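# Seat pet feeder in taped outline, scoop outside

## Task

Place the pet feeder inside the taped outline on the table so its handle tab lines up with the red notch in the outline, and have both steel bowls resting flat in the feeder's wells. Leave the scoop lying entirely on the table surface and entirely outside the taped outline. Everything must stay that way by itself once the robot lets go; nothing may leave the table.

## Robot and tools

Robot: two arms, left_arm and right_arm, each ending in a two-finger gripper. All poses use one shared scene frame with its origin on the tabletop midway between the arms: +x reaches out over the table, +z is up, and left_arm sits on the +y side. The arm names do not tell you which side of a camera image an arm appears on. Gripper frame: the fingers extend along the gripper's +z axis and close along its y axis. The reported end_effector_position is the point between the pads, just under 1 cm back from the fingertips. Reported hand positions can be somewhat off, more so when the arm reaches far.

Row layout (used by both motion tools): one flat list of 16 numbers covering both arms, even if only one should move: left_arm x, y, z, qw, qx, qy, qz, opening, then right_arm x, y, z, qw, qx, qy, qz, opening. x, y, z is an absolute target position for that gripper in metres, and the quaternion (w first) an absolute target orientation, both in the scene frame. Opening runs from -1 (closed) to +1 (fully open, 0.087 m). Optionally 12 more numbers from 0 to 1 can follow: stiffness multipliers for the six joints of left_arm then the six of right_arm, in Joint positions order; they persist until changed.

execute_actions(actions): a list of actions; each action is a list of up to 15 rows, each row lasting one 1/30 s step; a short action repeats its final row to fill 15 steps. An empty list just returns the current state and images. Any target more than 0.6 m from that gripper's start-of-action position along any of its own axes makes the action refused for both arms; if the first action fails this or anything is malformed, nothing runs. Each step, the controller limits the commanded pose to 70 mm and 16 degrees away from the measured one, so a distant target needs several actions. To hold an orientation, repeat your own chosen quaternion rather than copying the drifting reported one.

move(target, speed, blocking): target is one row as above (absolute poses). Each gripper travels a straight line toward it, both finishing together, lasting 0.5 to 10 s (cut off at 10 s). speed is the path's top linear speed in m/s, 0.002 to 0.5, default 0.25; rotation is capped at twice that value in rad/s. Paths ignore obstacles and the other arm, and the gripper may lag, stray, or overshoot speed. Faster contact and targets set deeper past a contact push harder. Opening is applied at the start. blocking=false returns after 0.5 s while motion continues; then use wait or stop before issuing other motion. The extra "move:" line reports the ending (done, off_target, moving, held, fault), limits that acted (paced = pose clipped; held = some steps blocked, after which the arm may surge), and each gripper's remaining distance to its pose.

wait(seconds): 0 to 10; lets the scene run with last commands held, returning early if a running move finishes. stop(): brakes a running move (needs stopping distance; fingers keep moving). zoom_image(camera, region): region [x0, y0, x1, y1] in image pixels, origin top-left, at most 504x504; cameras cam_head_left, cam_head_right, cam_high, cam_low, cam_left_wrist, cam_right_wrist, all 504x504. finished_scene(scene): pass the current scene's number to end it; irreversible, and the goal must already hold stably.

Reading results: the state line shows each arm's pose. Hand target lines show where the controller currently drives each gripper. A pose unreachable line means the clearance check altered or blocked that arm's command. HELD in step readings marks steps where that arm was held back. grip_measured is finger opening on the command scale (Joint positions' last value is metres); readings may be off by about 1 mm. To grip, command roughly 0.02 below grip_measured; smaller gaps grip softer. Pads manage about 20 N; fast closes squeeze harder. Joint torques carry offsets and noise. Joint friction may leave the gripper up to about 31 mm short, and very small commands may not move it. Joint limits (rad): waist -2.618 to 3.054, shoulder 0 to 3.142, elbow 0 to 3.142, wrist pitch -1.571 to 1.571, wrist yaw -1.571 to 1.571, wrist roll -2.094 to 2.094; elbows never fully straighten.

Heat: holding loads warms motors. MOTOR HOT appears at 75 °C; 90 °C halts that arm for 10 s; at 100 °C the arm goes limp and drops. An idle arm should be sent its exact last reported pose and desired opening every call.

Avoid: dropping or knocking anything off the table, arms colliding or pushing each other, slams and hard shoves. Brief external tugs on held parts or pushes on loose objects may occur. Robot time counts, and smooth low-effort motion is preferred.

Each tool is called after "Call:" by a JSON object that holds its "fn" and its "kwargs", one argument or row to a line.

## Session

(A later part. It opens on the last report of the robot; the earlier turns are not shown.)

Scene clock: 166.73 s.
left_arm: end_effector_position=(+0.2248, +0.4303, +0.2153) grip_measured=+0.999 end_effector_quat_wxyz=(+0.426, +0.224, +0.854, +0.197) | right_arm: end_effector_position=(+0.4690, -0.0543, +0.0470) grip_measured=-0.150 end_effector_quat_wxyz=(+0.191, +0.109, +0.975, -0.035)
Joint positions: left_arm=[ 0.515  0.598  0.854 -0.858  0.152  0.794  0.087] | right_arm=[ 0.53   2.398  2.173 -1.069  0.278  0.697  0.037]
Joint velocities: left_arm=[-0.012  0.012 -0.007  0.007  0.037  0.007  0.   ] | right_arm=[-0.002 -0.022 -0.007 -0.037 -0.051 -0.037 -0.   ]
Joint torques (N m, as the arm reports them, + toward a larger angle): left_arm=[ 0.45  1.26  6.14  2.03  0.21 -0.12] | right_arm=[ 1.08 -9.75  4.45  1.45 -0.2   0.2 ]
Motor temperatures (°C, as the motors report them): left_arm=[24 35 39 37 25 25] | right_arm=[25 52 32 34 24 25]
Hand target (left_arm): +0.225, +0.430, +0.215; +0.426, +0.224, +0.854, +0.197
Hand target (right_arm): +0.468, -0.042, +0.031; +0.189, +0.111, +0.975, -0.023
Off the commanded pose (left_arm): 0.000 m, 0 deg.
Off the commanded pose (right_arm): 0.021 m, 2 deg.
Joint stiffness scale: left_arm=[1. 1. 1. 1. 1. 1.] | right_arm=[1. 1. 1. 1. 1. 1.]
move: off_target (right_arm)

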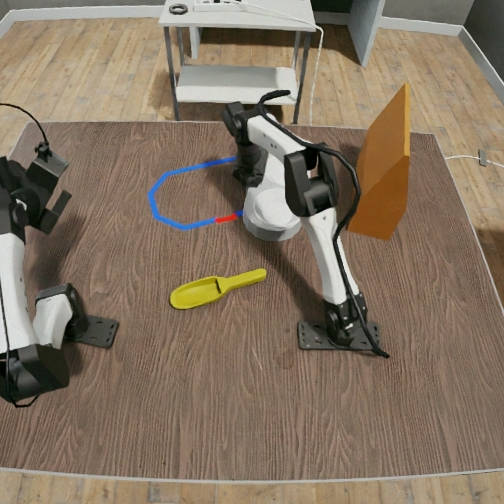

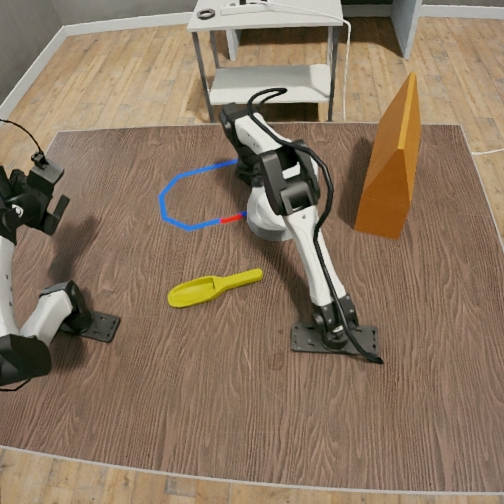

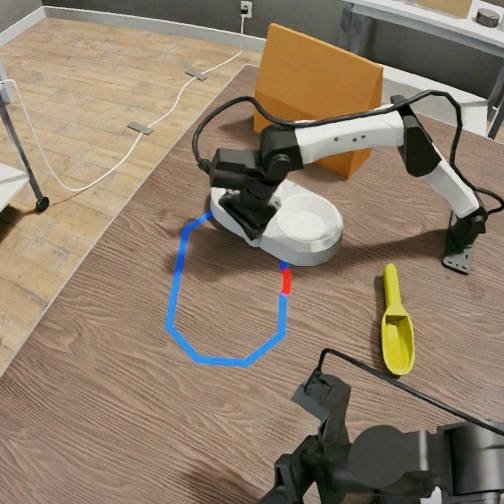

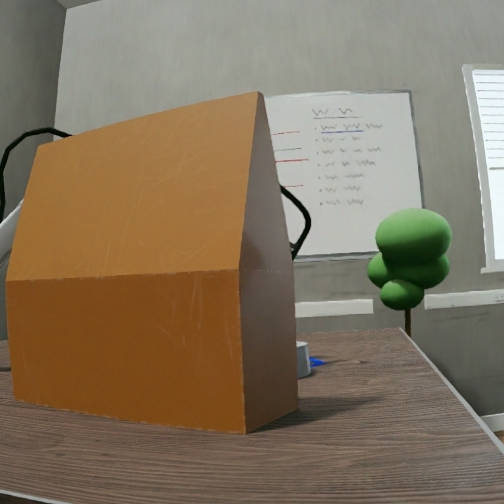

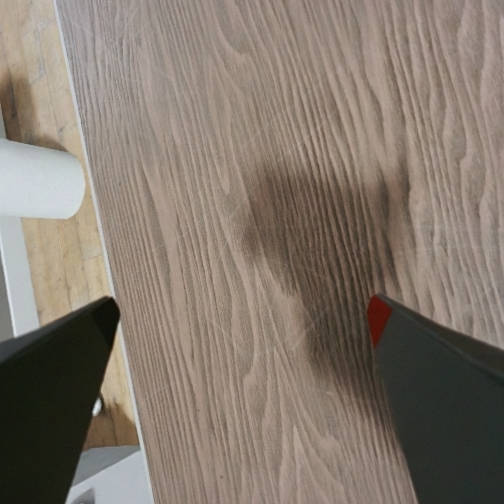

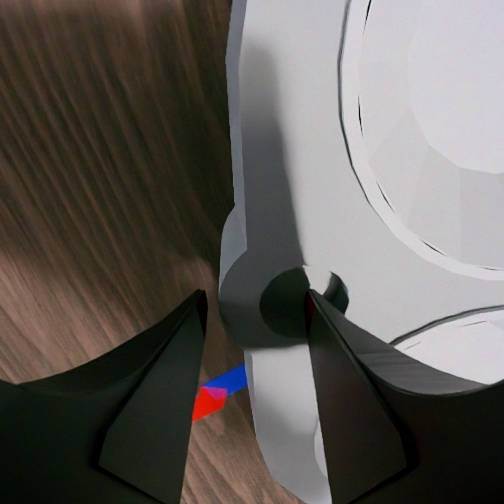

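At the hole bottom (z 0.047, as before). Close.

Call:
{"fn": "execute_actions", "kwargs": {
  "actions": [
    [[0.2248,0.4303,0.2153,0.426,0.224,0.854,0.197,1,0.469,-0.054,0.043,0.19,0.111,0.975,-0.022,-0.45]],
    [[0.2248,0.4303,0.2153,0.426,0.224,0.854,0.197,1,0.469,-0.054,0.043,0.19,0.111,0.975,-0.022,-0.7]]
  ]
}}

Call:
{"fn": "move", "kwargs": {
  "target": [0.2248,0.4303,0.2153,0.426,0.224,0.854,0.197,1,0.385,-0.025,0.044,0,-0.174,0.985,0,-0.7],
  "speed": 0.1
}}

Scene clock: 183.77 s.
left_arm: end_effector_position=(+0.2248, +0.4303, +0.2153) grip_measured=+0.999 end_effector_quat_wxyz=(+0.426, +0.224, +0.854, +0.197) | right_arm: end_effector_position=(+0.4703, -0.0536, +0.0474) grip_measured=-0.540 end_effector_quat_wxyz=(+0.194, +0.103, +0.975, -0.031)
Joint positions: left_arm=[ 0.515  0.598  0.854 -0.858  0.152  0.794  0.087] | right_arm=[ 0.529  2.391  2.161 -1.051  0.273  0.683  0.02 ]
Joint velocities: left_arm=[ 0.002  0.002 -0.002  0.022  0.022 -0.081  0.001] | right_arm=[ 0.022 -0.002 -0.002 -0.007 -0.007  0.037  0.   ]
Joint torques (N m, as the arm reports them, + toward a larger angle): left_arm=[ 0.47  1.17  6.15  2.08  0.2  -0.13] | right_arm=[ -0.61 -11.57   4.62   1.06  -0.15   0.07]
Motor temperatures (°C, as the motors report them): left_arm=[24 35 39 38 25 25] | right_arm=[25 51 30 34 24 25]
Hand target (left_arm): +0.225, +0.430, +0.215; +0.426, +0.224, +0.854, +0.197
Hand target (right_arm): +0.469, -0.054, +0.043; +0.189, +0.111, +0.975, -0.023
Off the commanded pose (left_arm): 0.000 m, 0 deg.
Off the commanded pose (right_arm): 0.005 m, 1 deg.
Joint stiffness scale: left_arm=[1. 1. 1. 1. 1. 1.] | right_arm=[1. 1. 1. 1. 1. 1.]
Step readings (end_effector_position; steps 1 to 15: 1st action; 16 to 30: 2nd action):
0: left_arm (+0.2248, +0.4303, +0.2153) | right_arm (+0.4690, -0.0544, +0.0470)
1: left_arm (+0.2248, +0.4303, +0.2153) | right_arm (+0.4690, -0.0553, +0.0474)
2: left_arm (+0.2248, +0.4303, +0.2153) | right_arm (+0.4696, -0.0544, +0.0475)
4: left_arm (+0.2248, +0.4303, +0.2153) | right_arm (+0.4699, -0.0540, +0.0474)
8: left_arm (+0.2248, +0.4303, +0.2153) | right_arm (+0.4700, -0.0538, +0.0476)
15: left_arm (+0.2248, +0.4303, +0.2153) | right_arm (+0.4699, -0.0539, +0.0474)
16: left_arm (+0.2248, +0.4303, +0.2153) | right_arm (+0.4702, -0.0534, +0.0474)
17: left_arm (+0.2248, +0.4303, +0.2153) | right_arm (+0.4704, -0.0536, +0.0475)
19: left_arm (+0.2248, +0.4303, +0.2153) | right_arm (+0.4703, -0.0536, +0.0474)
23: left_arm (+0.2248, +0.4303, +0.2153) | right_arm (+0.4703, -0.0536, +0.0474)
30: end_effector_position above

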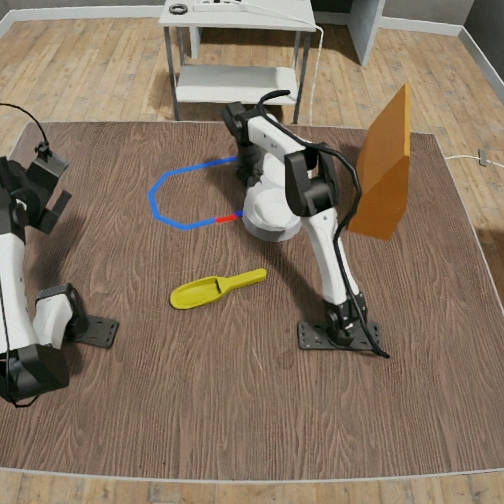

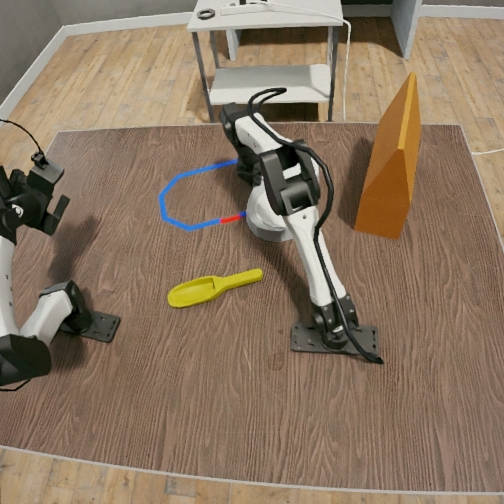

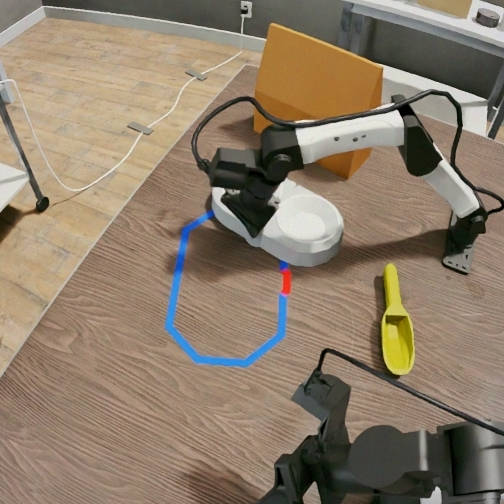

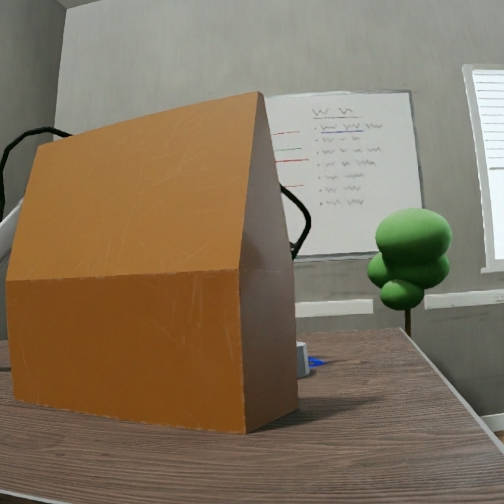

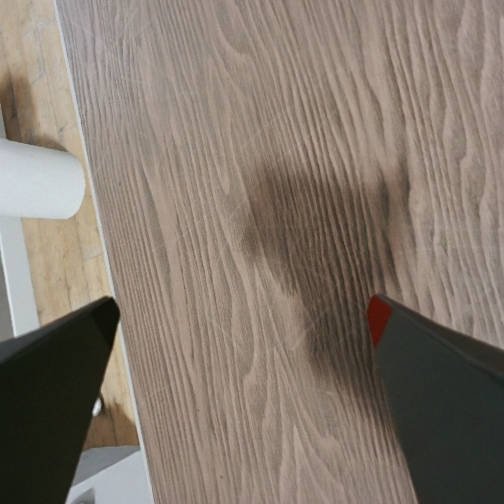

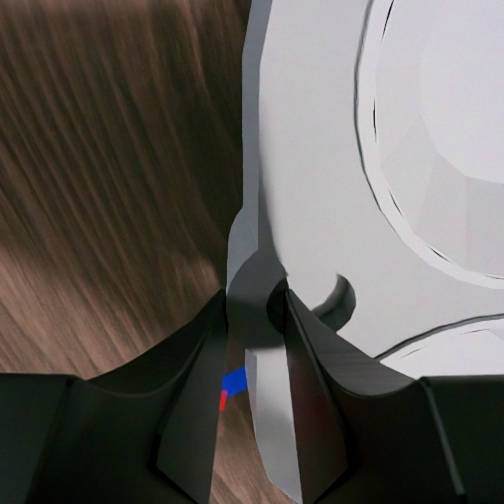

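Scene clock: 187.57 s.
left_arm: end_effector_position=(+0.2248, +0.4303, +0.2153) grip_measured=+0.999 end_effector_quat_wxyz=(+0.426, +0.224, +0.854, +0.197) | right_arm: end_effector_position=(+0.3998, -0.0318, +0.0462) grip_measured=-0.658 end_effector_quat_wxyz=(+0.035, -0.156, +0.987, -0.011)
Joint positions: left_arm=[ 0.515  0.598  0.854 -0.858  0.152  0.794  0.087] | right_arm=[ 0.593  2.503  2.371 -1.384  0.049  0.262  0.015]
Joint velocities: left_arm=[-0.017 -0.012  0.017 -0.037 -0.051 -0.007 -0.   ] | right_arm=[ 0.002  0.002  0.012 -0.051 -0.007 -0.007 -0.   ]
Joint torques (N m, as the arm reports them, + toward a larger angle): left_arm=[ 0.42  1.09  6.23  2.08  0.19 -0.1 ] | right_arm=[ 1.05 -9.45  8.58 -0.16 -0.64 -0.3 ]
Motor temperatures (°C, as the motors report them): left_arm=[24 35 39 38 25 25] | right_arm=[25 51 31 34 24 25]
Hand target (left_arm): +0.225, +0.430, +0.215; +0.426, +0.224, +0.854, +0.197
Hand target (right_arm): +0.384, -0.026, +0.043; +0.001, -0.173, +0.985, -0.001
Off the commanded pose (left_arm): 0.000 m, 0 deg.
Off the commanded pose (right_arm): 0.016 m, 5 deg.
Joint stiffness scale: left_arm=[1. 1. 1. 1. 1. 1.] | right_arm=[1. 1. 1. 1. 1. 1.]
move: off_target (right_arm)

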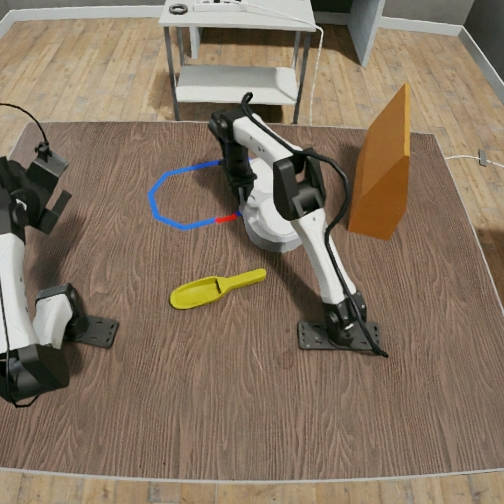

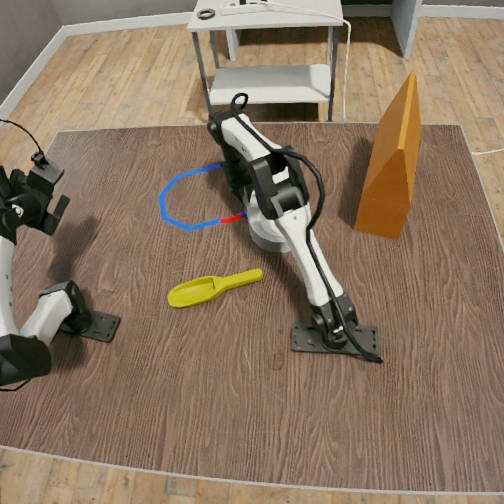

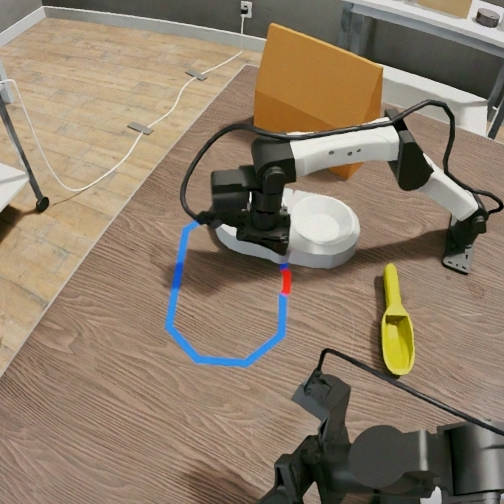

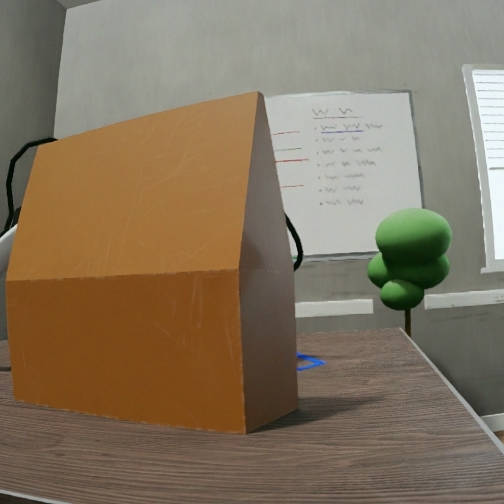

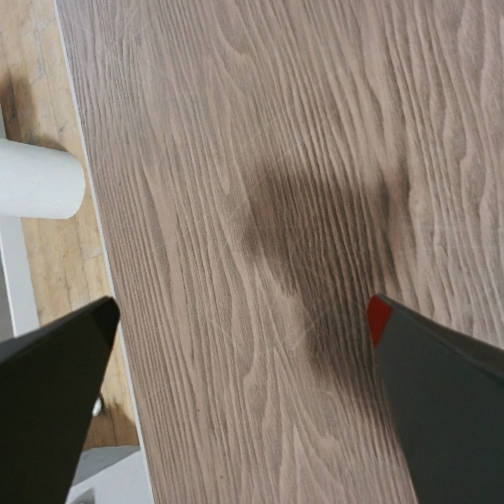

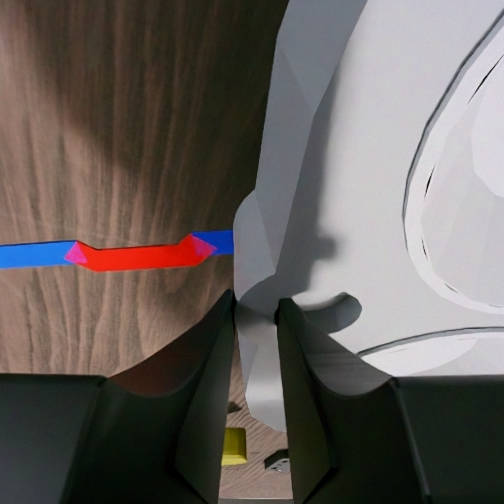

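Call:
{"fn": "move", "kwargs": {
  "target": [0.2248,0.4303,0.2153,0.426,0.224,0.854,0.197,1,0.345,-0.02,0.046,0,-0.5,0.866,0,-0.72],
  "speed": 0.12
}}

Call:
{"fn": "move", "kwargs": {
  "target": [0.2248,0.4303,0.2153,0.426,0.224,0.854,0.197,1,0.35,-0.04,0.046,0,-0.824,0.566,0,-0.72],
  "speed": 0.12
}}

Scene clock: 198.57 s.
left_arm: end_effector_position=(+0.2248, +0.4303, +0.2153) grip_measured=+0.999 end_effector_quat_wxyz=(+0.426, +0.224, +0.854, +0.197) | right_arm: end_effector_position=(+0.3574, -0.0224, +0.0463) grip_measured=-0.659 end_effector_quat_wxyz=(+0.014, -0.481, +0.876, -0.011)
Joint positions: left_arm=[ 0.515  0.598  0.854 -0.858  0.152  0.794  0.087] | right_arm=[ 0.712  2.365  2.115 -1.297  0.028 -0.309  0.015]
Joint velocities: left_arm=[-0.012  0.007 -0.007  0.007  0.066 -0.066 -0.   ] | right_arm=[ 0.007 -0.007  0.002  0.051 -0.022 -0.007 -0.   ]
Joint torques (N m, as the arm reports them, + toward a larger angle): left_arm=[ 0.46  0.98  6.15  2.08  0.2  -0.13] | right_arm=[  0.76 -10.97   4.44   0.23  -0.5   -0.3 ]
Motor temperatures (°C, as the motors report them): left_arm=[24 35 39 38 25 25] | right_arm=[25 51 32 33 24 25]
Hand target (left_arm): +0.225, +0.430, +0.215; +0.426, +0.224, +0.854, +0.197
Hand target (right_arm): +0.345, -0.020, +0.046; -0.001, -0.500, +0.866, +0.001
Off the commanded pose (left_arm): 0.000 m, 0 deg.
Off the commanded pose (right_arm): 0.013 m, 3 deg.
Joint stiffness scale: left_arm=[1. 1. 1. 1. 1. 1.] | right_arm=[1. 1. 1. 1. 1. 1.]
move: off_target (right_arm)

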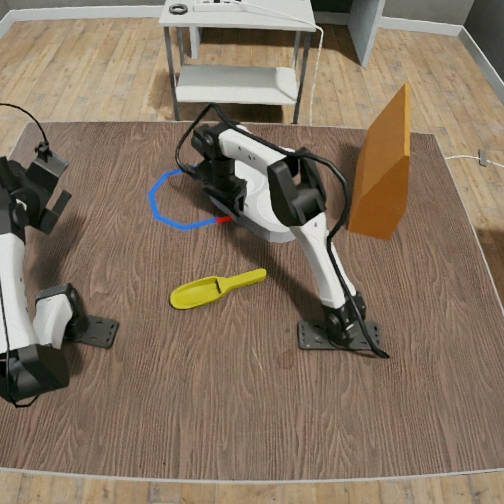

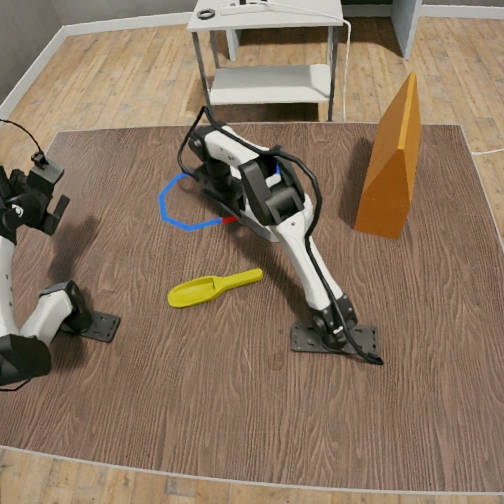

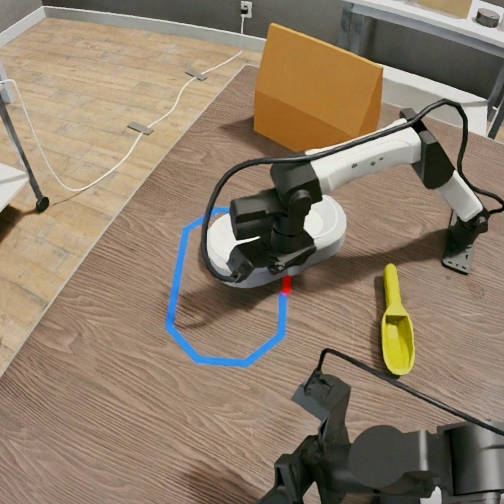

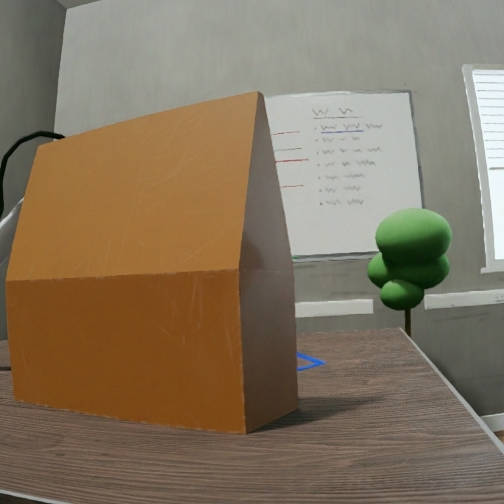

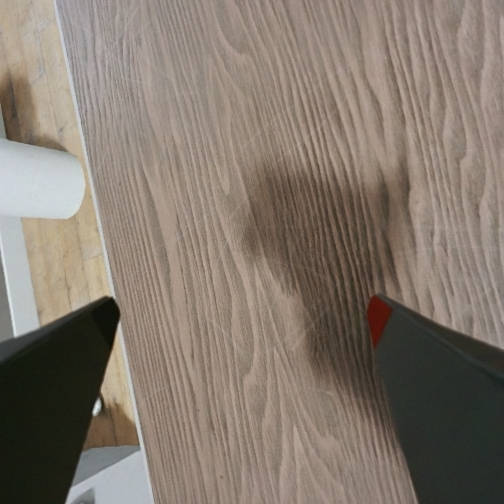

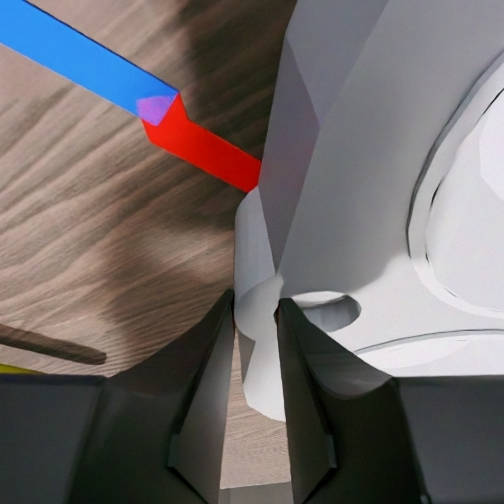

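Scene clock: 202.90 s.
left_arm: end_effector_position=(+0.2248, +0.4303, +0.2153) grip_measured=+0.999 end_effector_quat_wxyz=(+0.426, +0.224, +0.854, +0.197) | right_arm: end_effector_position=(+0.3610, -0.0397, +0.0469) grip_measured=-0.660 end_effector_quat_wxyz=(-0.011, +0.812, -0.584, +0.005)
Joint positions: left_arm=[ 0.515  0.598  0.854 -0.858  0.152  0.794  0.087] | right_arm=[ 0.727  2.208  1.853 -1.192  0.004 -1.185  0.015]
Joint velocities: left_arm=[-0.027  0.002 -0.002  0.007  0.095  0.007  0.001] | right_arm=[ 0.007 -0.007 -0.007 -0.051  0.022 -0.007 -0.001]
Joint torques (N m, as the arm reports them, + toward a larger angle): left_arm=[ 0.43  1.13  6.17  2.09  0.21 -0.15] | right_arm=[  0.89 -10.36   4.55   0.11  -0.24  -0.36]
Motor temperatures (°C, as the motors report them): left_arm=[24 35 39 38 25 25] | right_arm=[25 51 31 33 24 25]
Hand target (left_arm): +0.225, +0.430, +0.215; +0.426, +0.224, +0.854, +0.197
Hand target (right_arm): +0.351, -0.040, +0.047; +0.000, +0.824, -0.566, -0.000
Off the commanded pose (left_arm): 0.000 m, 0 deg.
Off the commanded pose (right_arm): 0.011 m, 3 deg.
Joint stiffness scale: left_arm=[1. 1. 1. 1. 1. 1.] | right_arm=[1. 1. 1. 1. 1. 1.]
move: off_target (right_arm)

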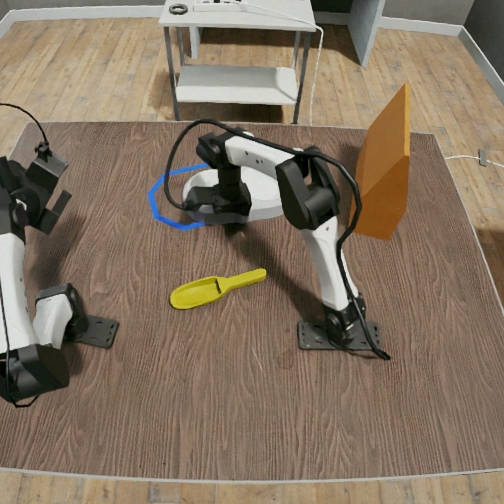

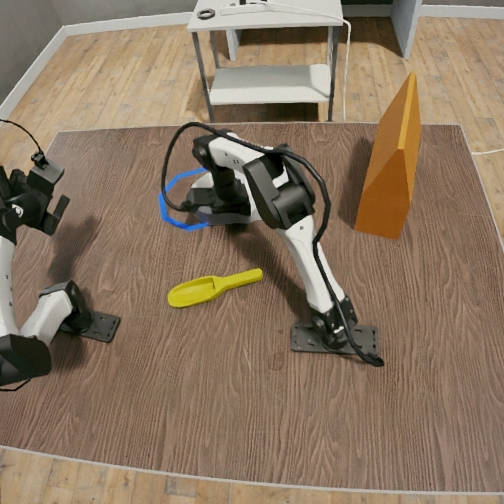

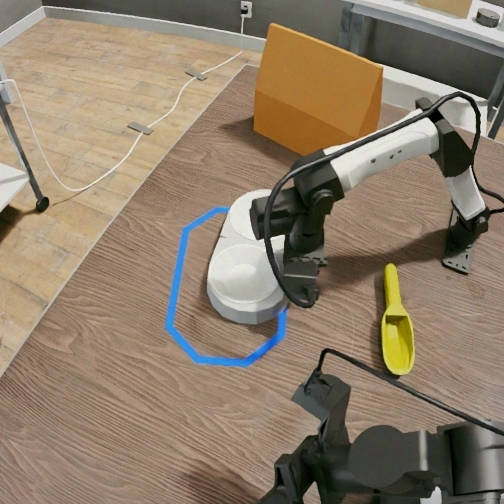

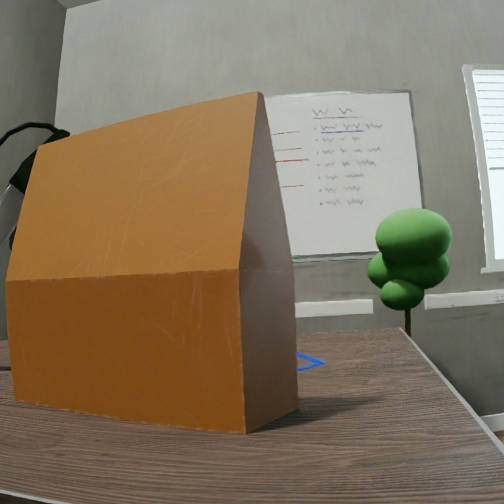

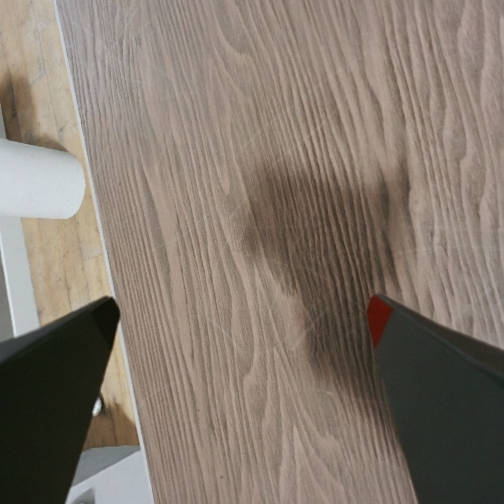

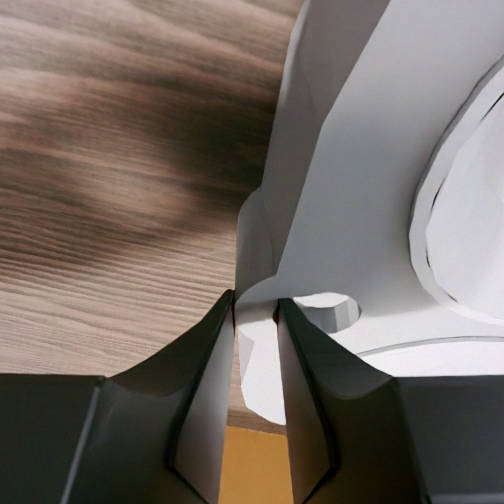

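Call:
{"fn": "move", "kwargs": {
  "target": [0.2248,0.4303,0.2153,0.426,0.224,0.854,0.197,1,0.375,-0.015,0.046,0,-0.906,0.423,0,-0.72],
  "speed": 0.1
}}

Scene clock: 222.83 s.
left_arm: end_effector_position=(+0.2248, +0.4303, +0.2153) grip_measured=+0.999 end_effector_quat_wxyz=(+0.426, +0.224, +0.854, +0.197) | right_arm: end_effector_position=(+0.3794, -0.0183, +0.0477) grip_measured=-0.660 end_effector_quat_wxyz=(-0.014, +0.898, -0.441, +0.005)
Joint positions: left_arm=[ 0.515  0.598  0.854 -0.858  0.152  0.794  0.087] | right_arm=[ 0.741  2.266  1.951 -1.226 -0.002 -1.504  0.015]
Joint velocities: left_arm=[ 0.007 -0.007 -0.017  0.007  0.022  0.066 -0.001] | right_arm=[ 0.017 -0.007 -0.002 -0.066 -0.037  0.022  0.001]
Joint torques (N m, as the arm reports them, + toward a larger angle): left_arm=[ 0.32  1.04  6.19  2.07  0.2  -0.12] | right_arm=[ 1.07 -8.72  8.6  -0.07 -0.17 -0.27]
Motor temperatures (°C, as the motors report them): left_arm=[24 34 39 38 25 25] | right_arm=[25 51 31 32 24 25]
Hand target (left_arm): +0.225, +0.430, +0.215; +0.426, +0.224, +0.854, +0.197
Hand target (right_arm): +0.374, -0.015, +0.046; -0.001, +0.906, -0.423, +0.000
Off the commanded pose (left_arm): 0.000 m, 0 deg.
Off the commanded pose (right_arm): 0.006 m, 3 deg.
Joint stiffness scale: left_arm=[1. 1. 1. 1. 1. 1.] | right_arm=[1. 1. 1. 1. 1. 1.]
move: off_target (right_arm)

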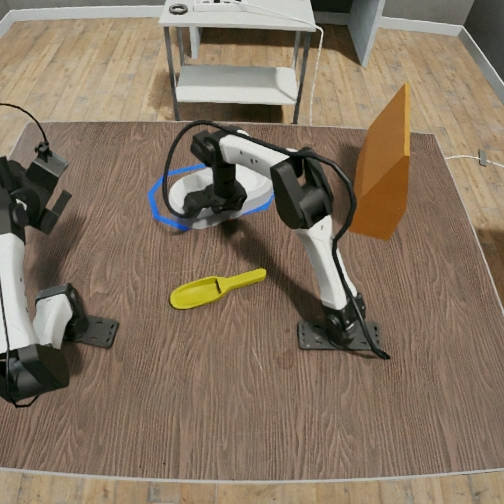

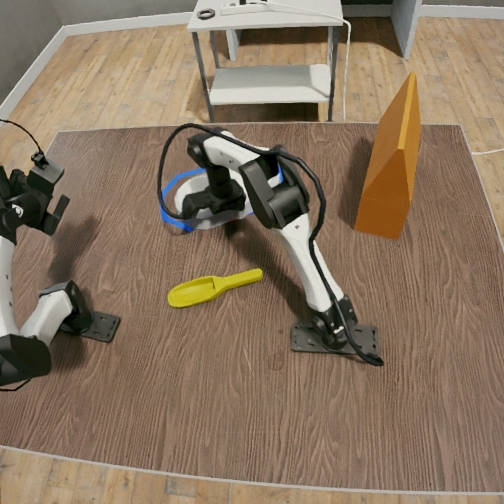

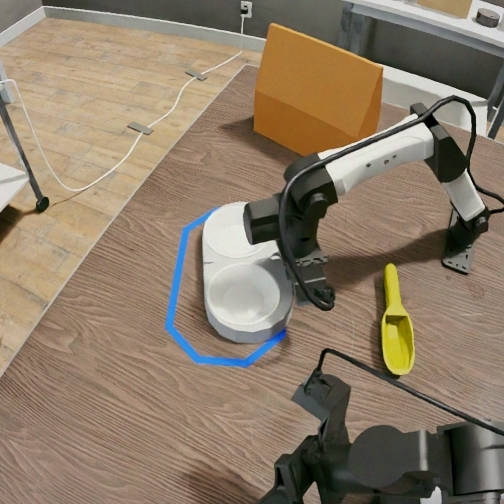

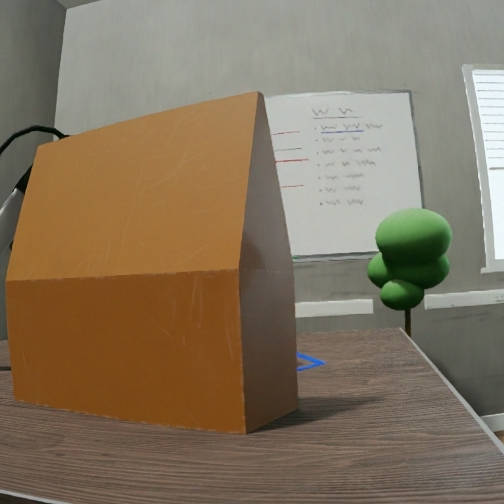

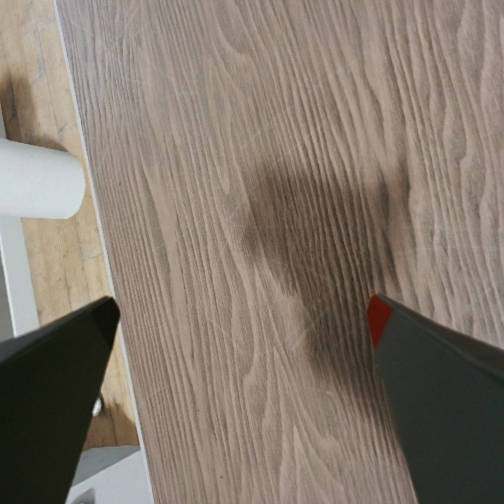

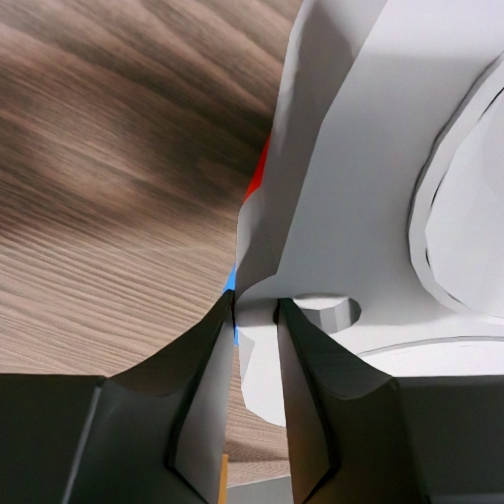

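Call:
{"fn": "move", "kwargs": {
  "target": [0.2248,0.4303,0.2153,0.426,0.224,0.854,0.197,1,0.408,0.015,0.046,0,-0.883,0.469,0,-0.72],
  "speed": 0.06
}}

Scene clock: 231.87 s.
left_arm: end_effector_position=(+0.2248, +0.4303, +0.2153) grip_measured=+0.999 end_effector_quat_wxyz=(+0.426, +0.224, +0.854, +0.197) | right_arm: end_effector_position=(+0.4126, +0.0159, +0.0481) grip_measured=-0.660 end_effector_quat_wxyz=(-0.017, +0.884, -0.468, +0.001)
Joint positions: left_arm=[ 0.515  0.598  0.854 -0.858  0.152  0.794  0.087] | right_arm=[ 0.745  2.563  2.482 -1.458 -0.009 -1.439  0.015]
Joint velocities: left_arm=[-0.012  0.002  0.002 -0.051  0.007 -0.081  0.001] | right_arm=[-0.002  0.022  0.032 -0.066  0.022  0.007 -0.   ]
Joint torques (N m, as the arm reports them, + toward a larger angle): left_arm=[ 0.45  0.97  6.09  2.08  0.18 -0.11] | right_arm=[ 0.6  -9.8   8.68  0.02  0.01  0.11]
Motor temperatures (°C, as the motors report them): left_arm=[24 34 39 39 25 25] | right_arm=[25 50 32 32 24 25]
Hand target (left_arm): +0.225, +0.430, +0.215; +0.426, +0.224, +0.854, +0.197
Hand target (right_arm): +0.407, +0.015, +0.045; -0.001, +0.883, -0.469, +0.000
Off the commanded pose (left_arm): 0.000 m, 0 deg.
Off the commanded pose (right_arm): 0.005 m, 2 deg.
Joint stiffness scale: left_arm=[1. 1. 1. 1. 1. 1.] | right_arm=[1. 1. 1. 1. 1. 1.]
move: done

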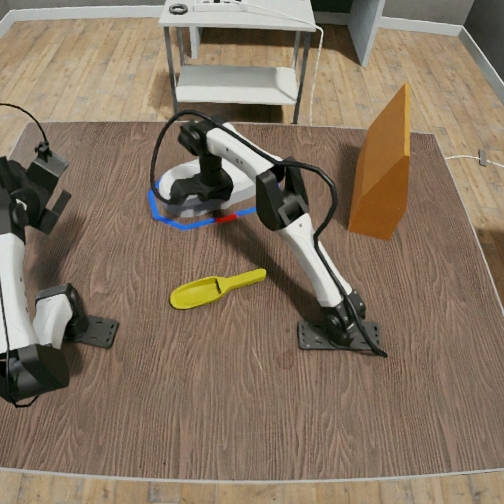

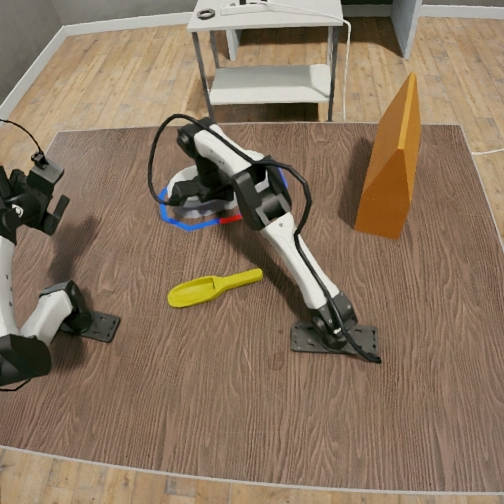

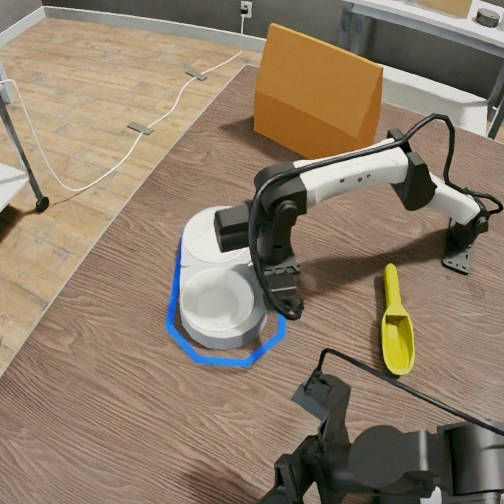

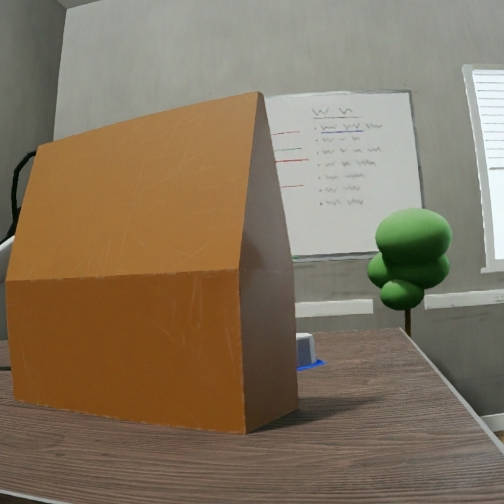

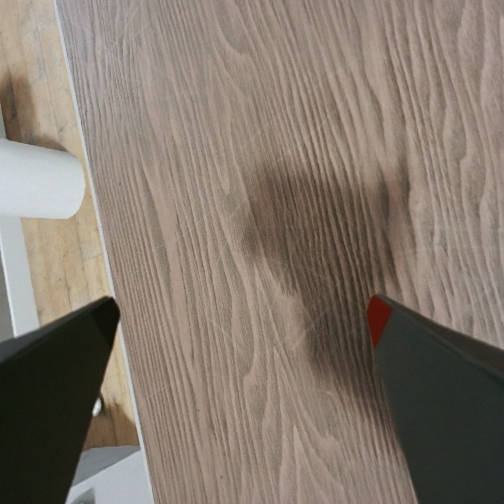

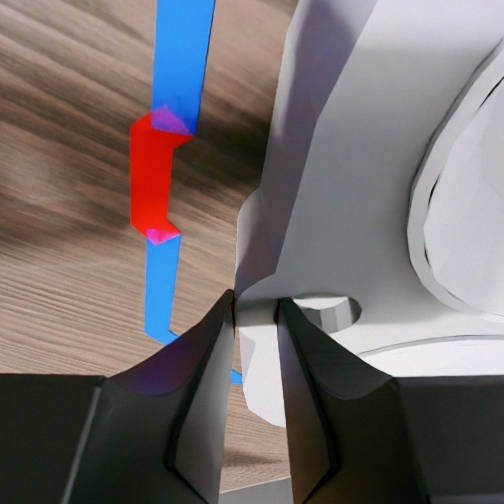

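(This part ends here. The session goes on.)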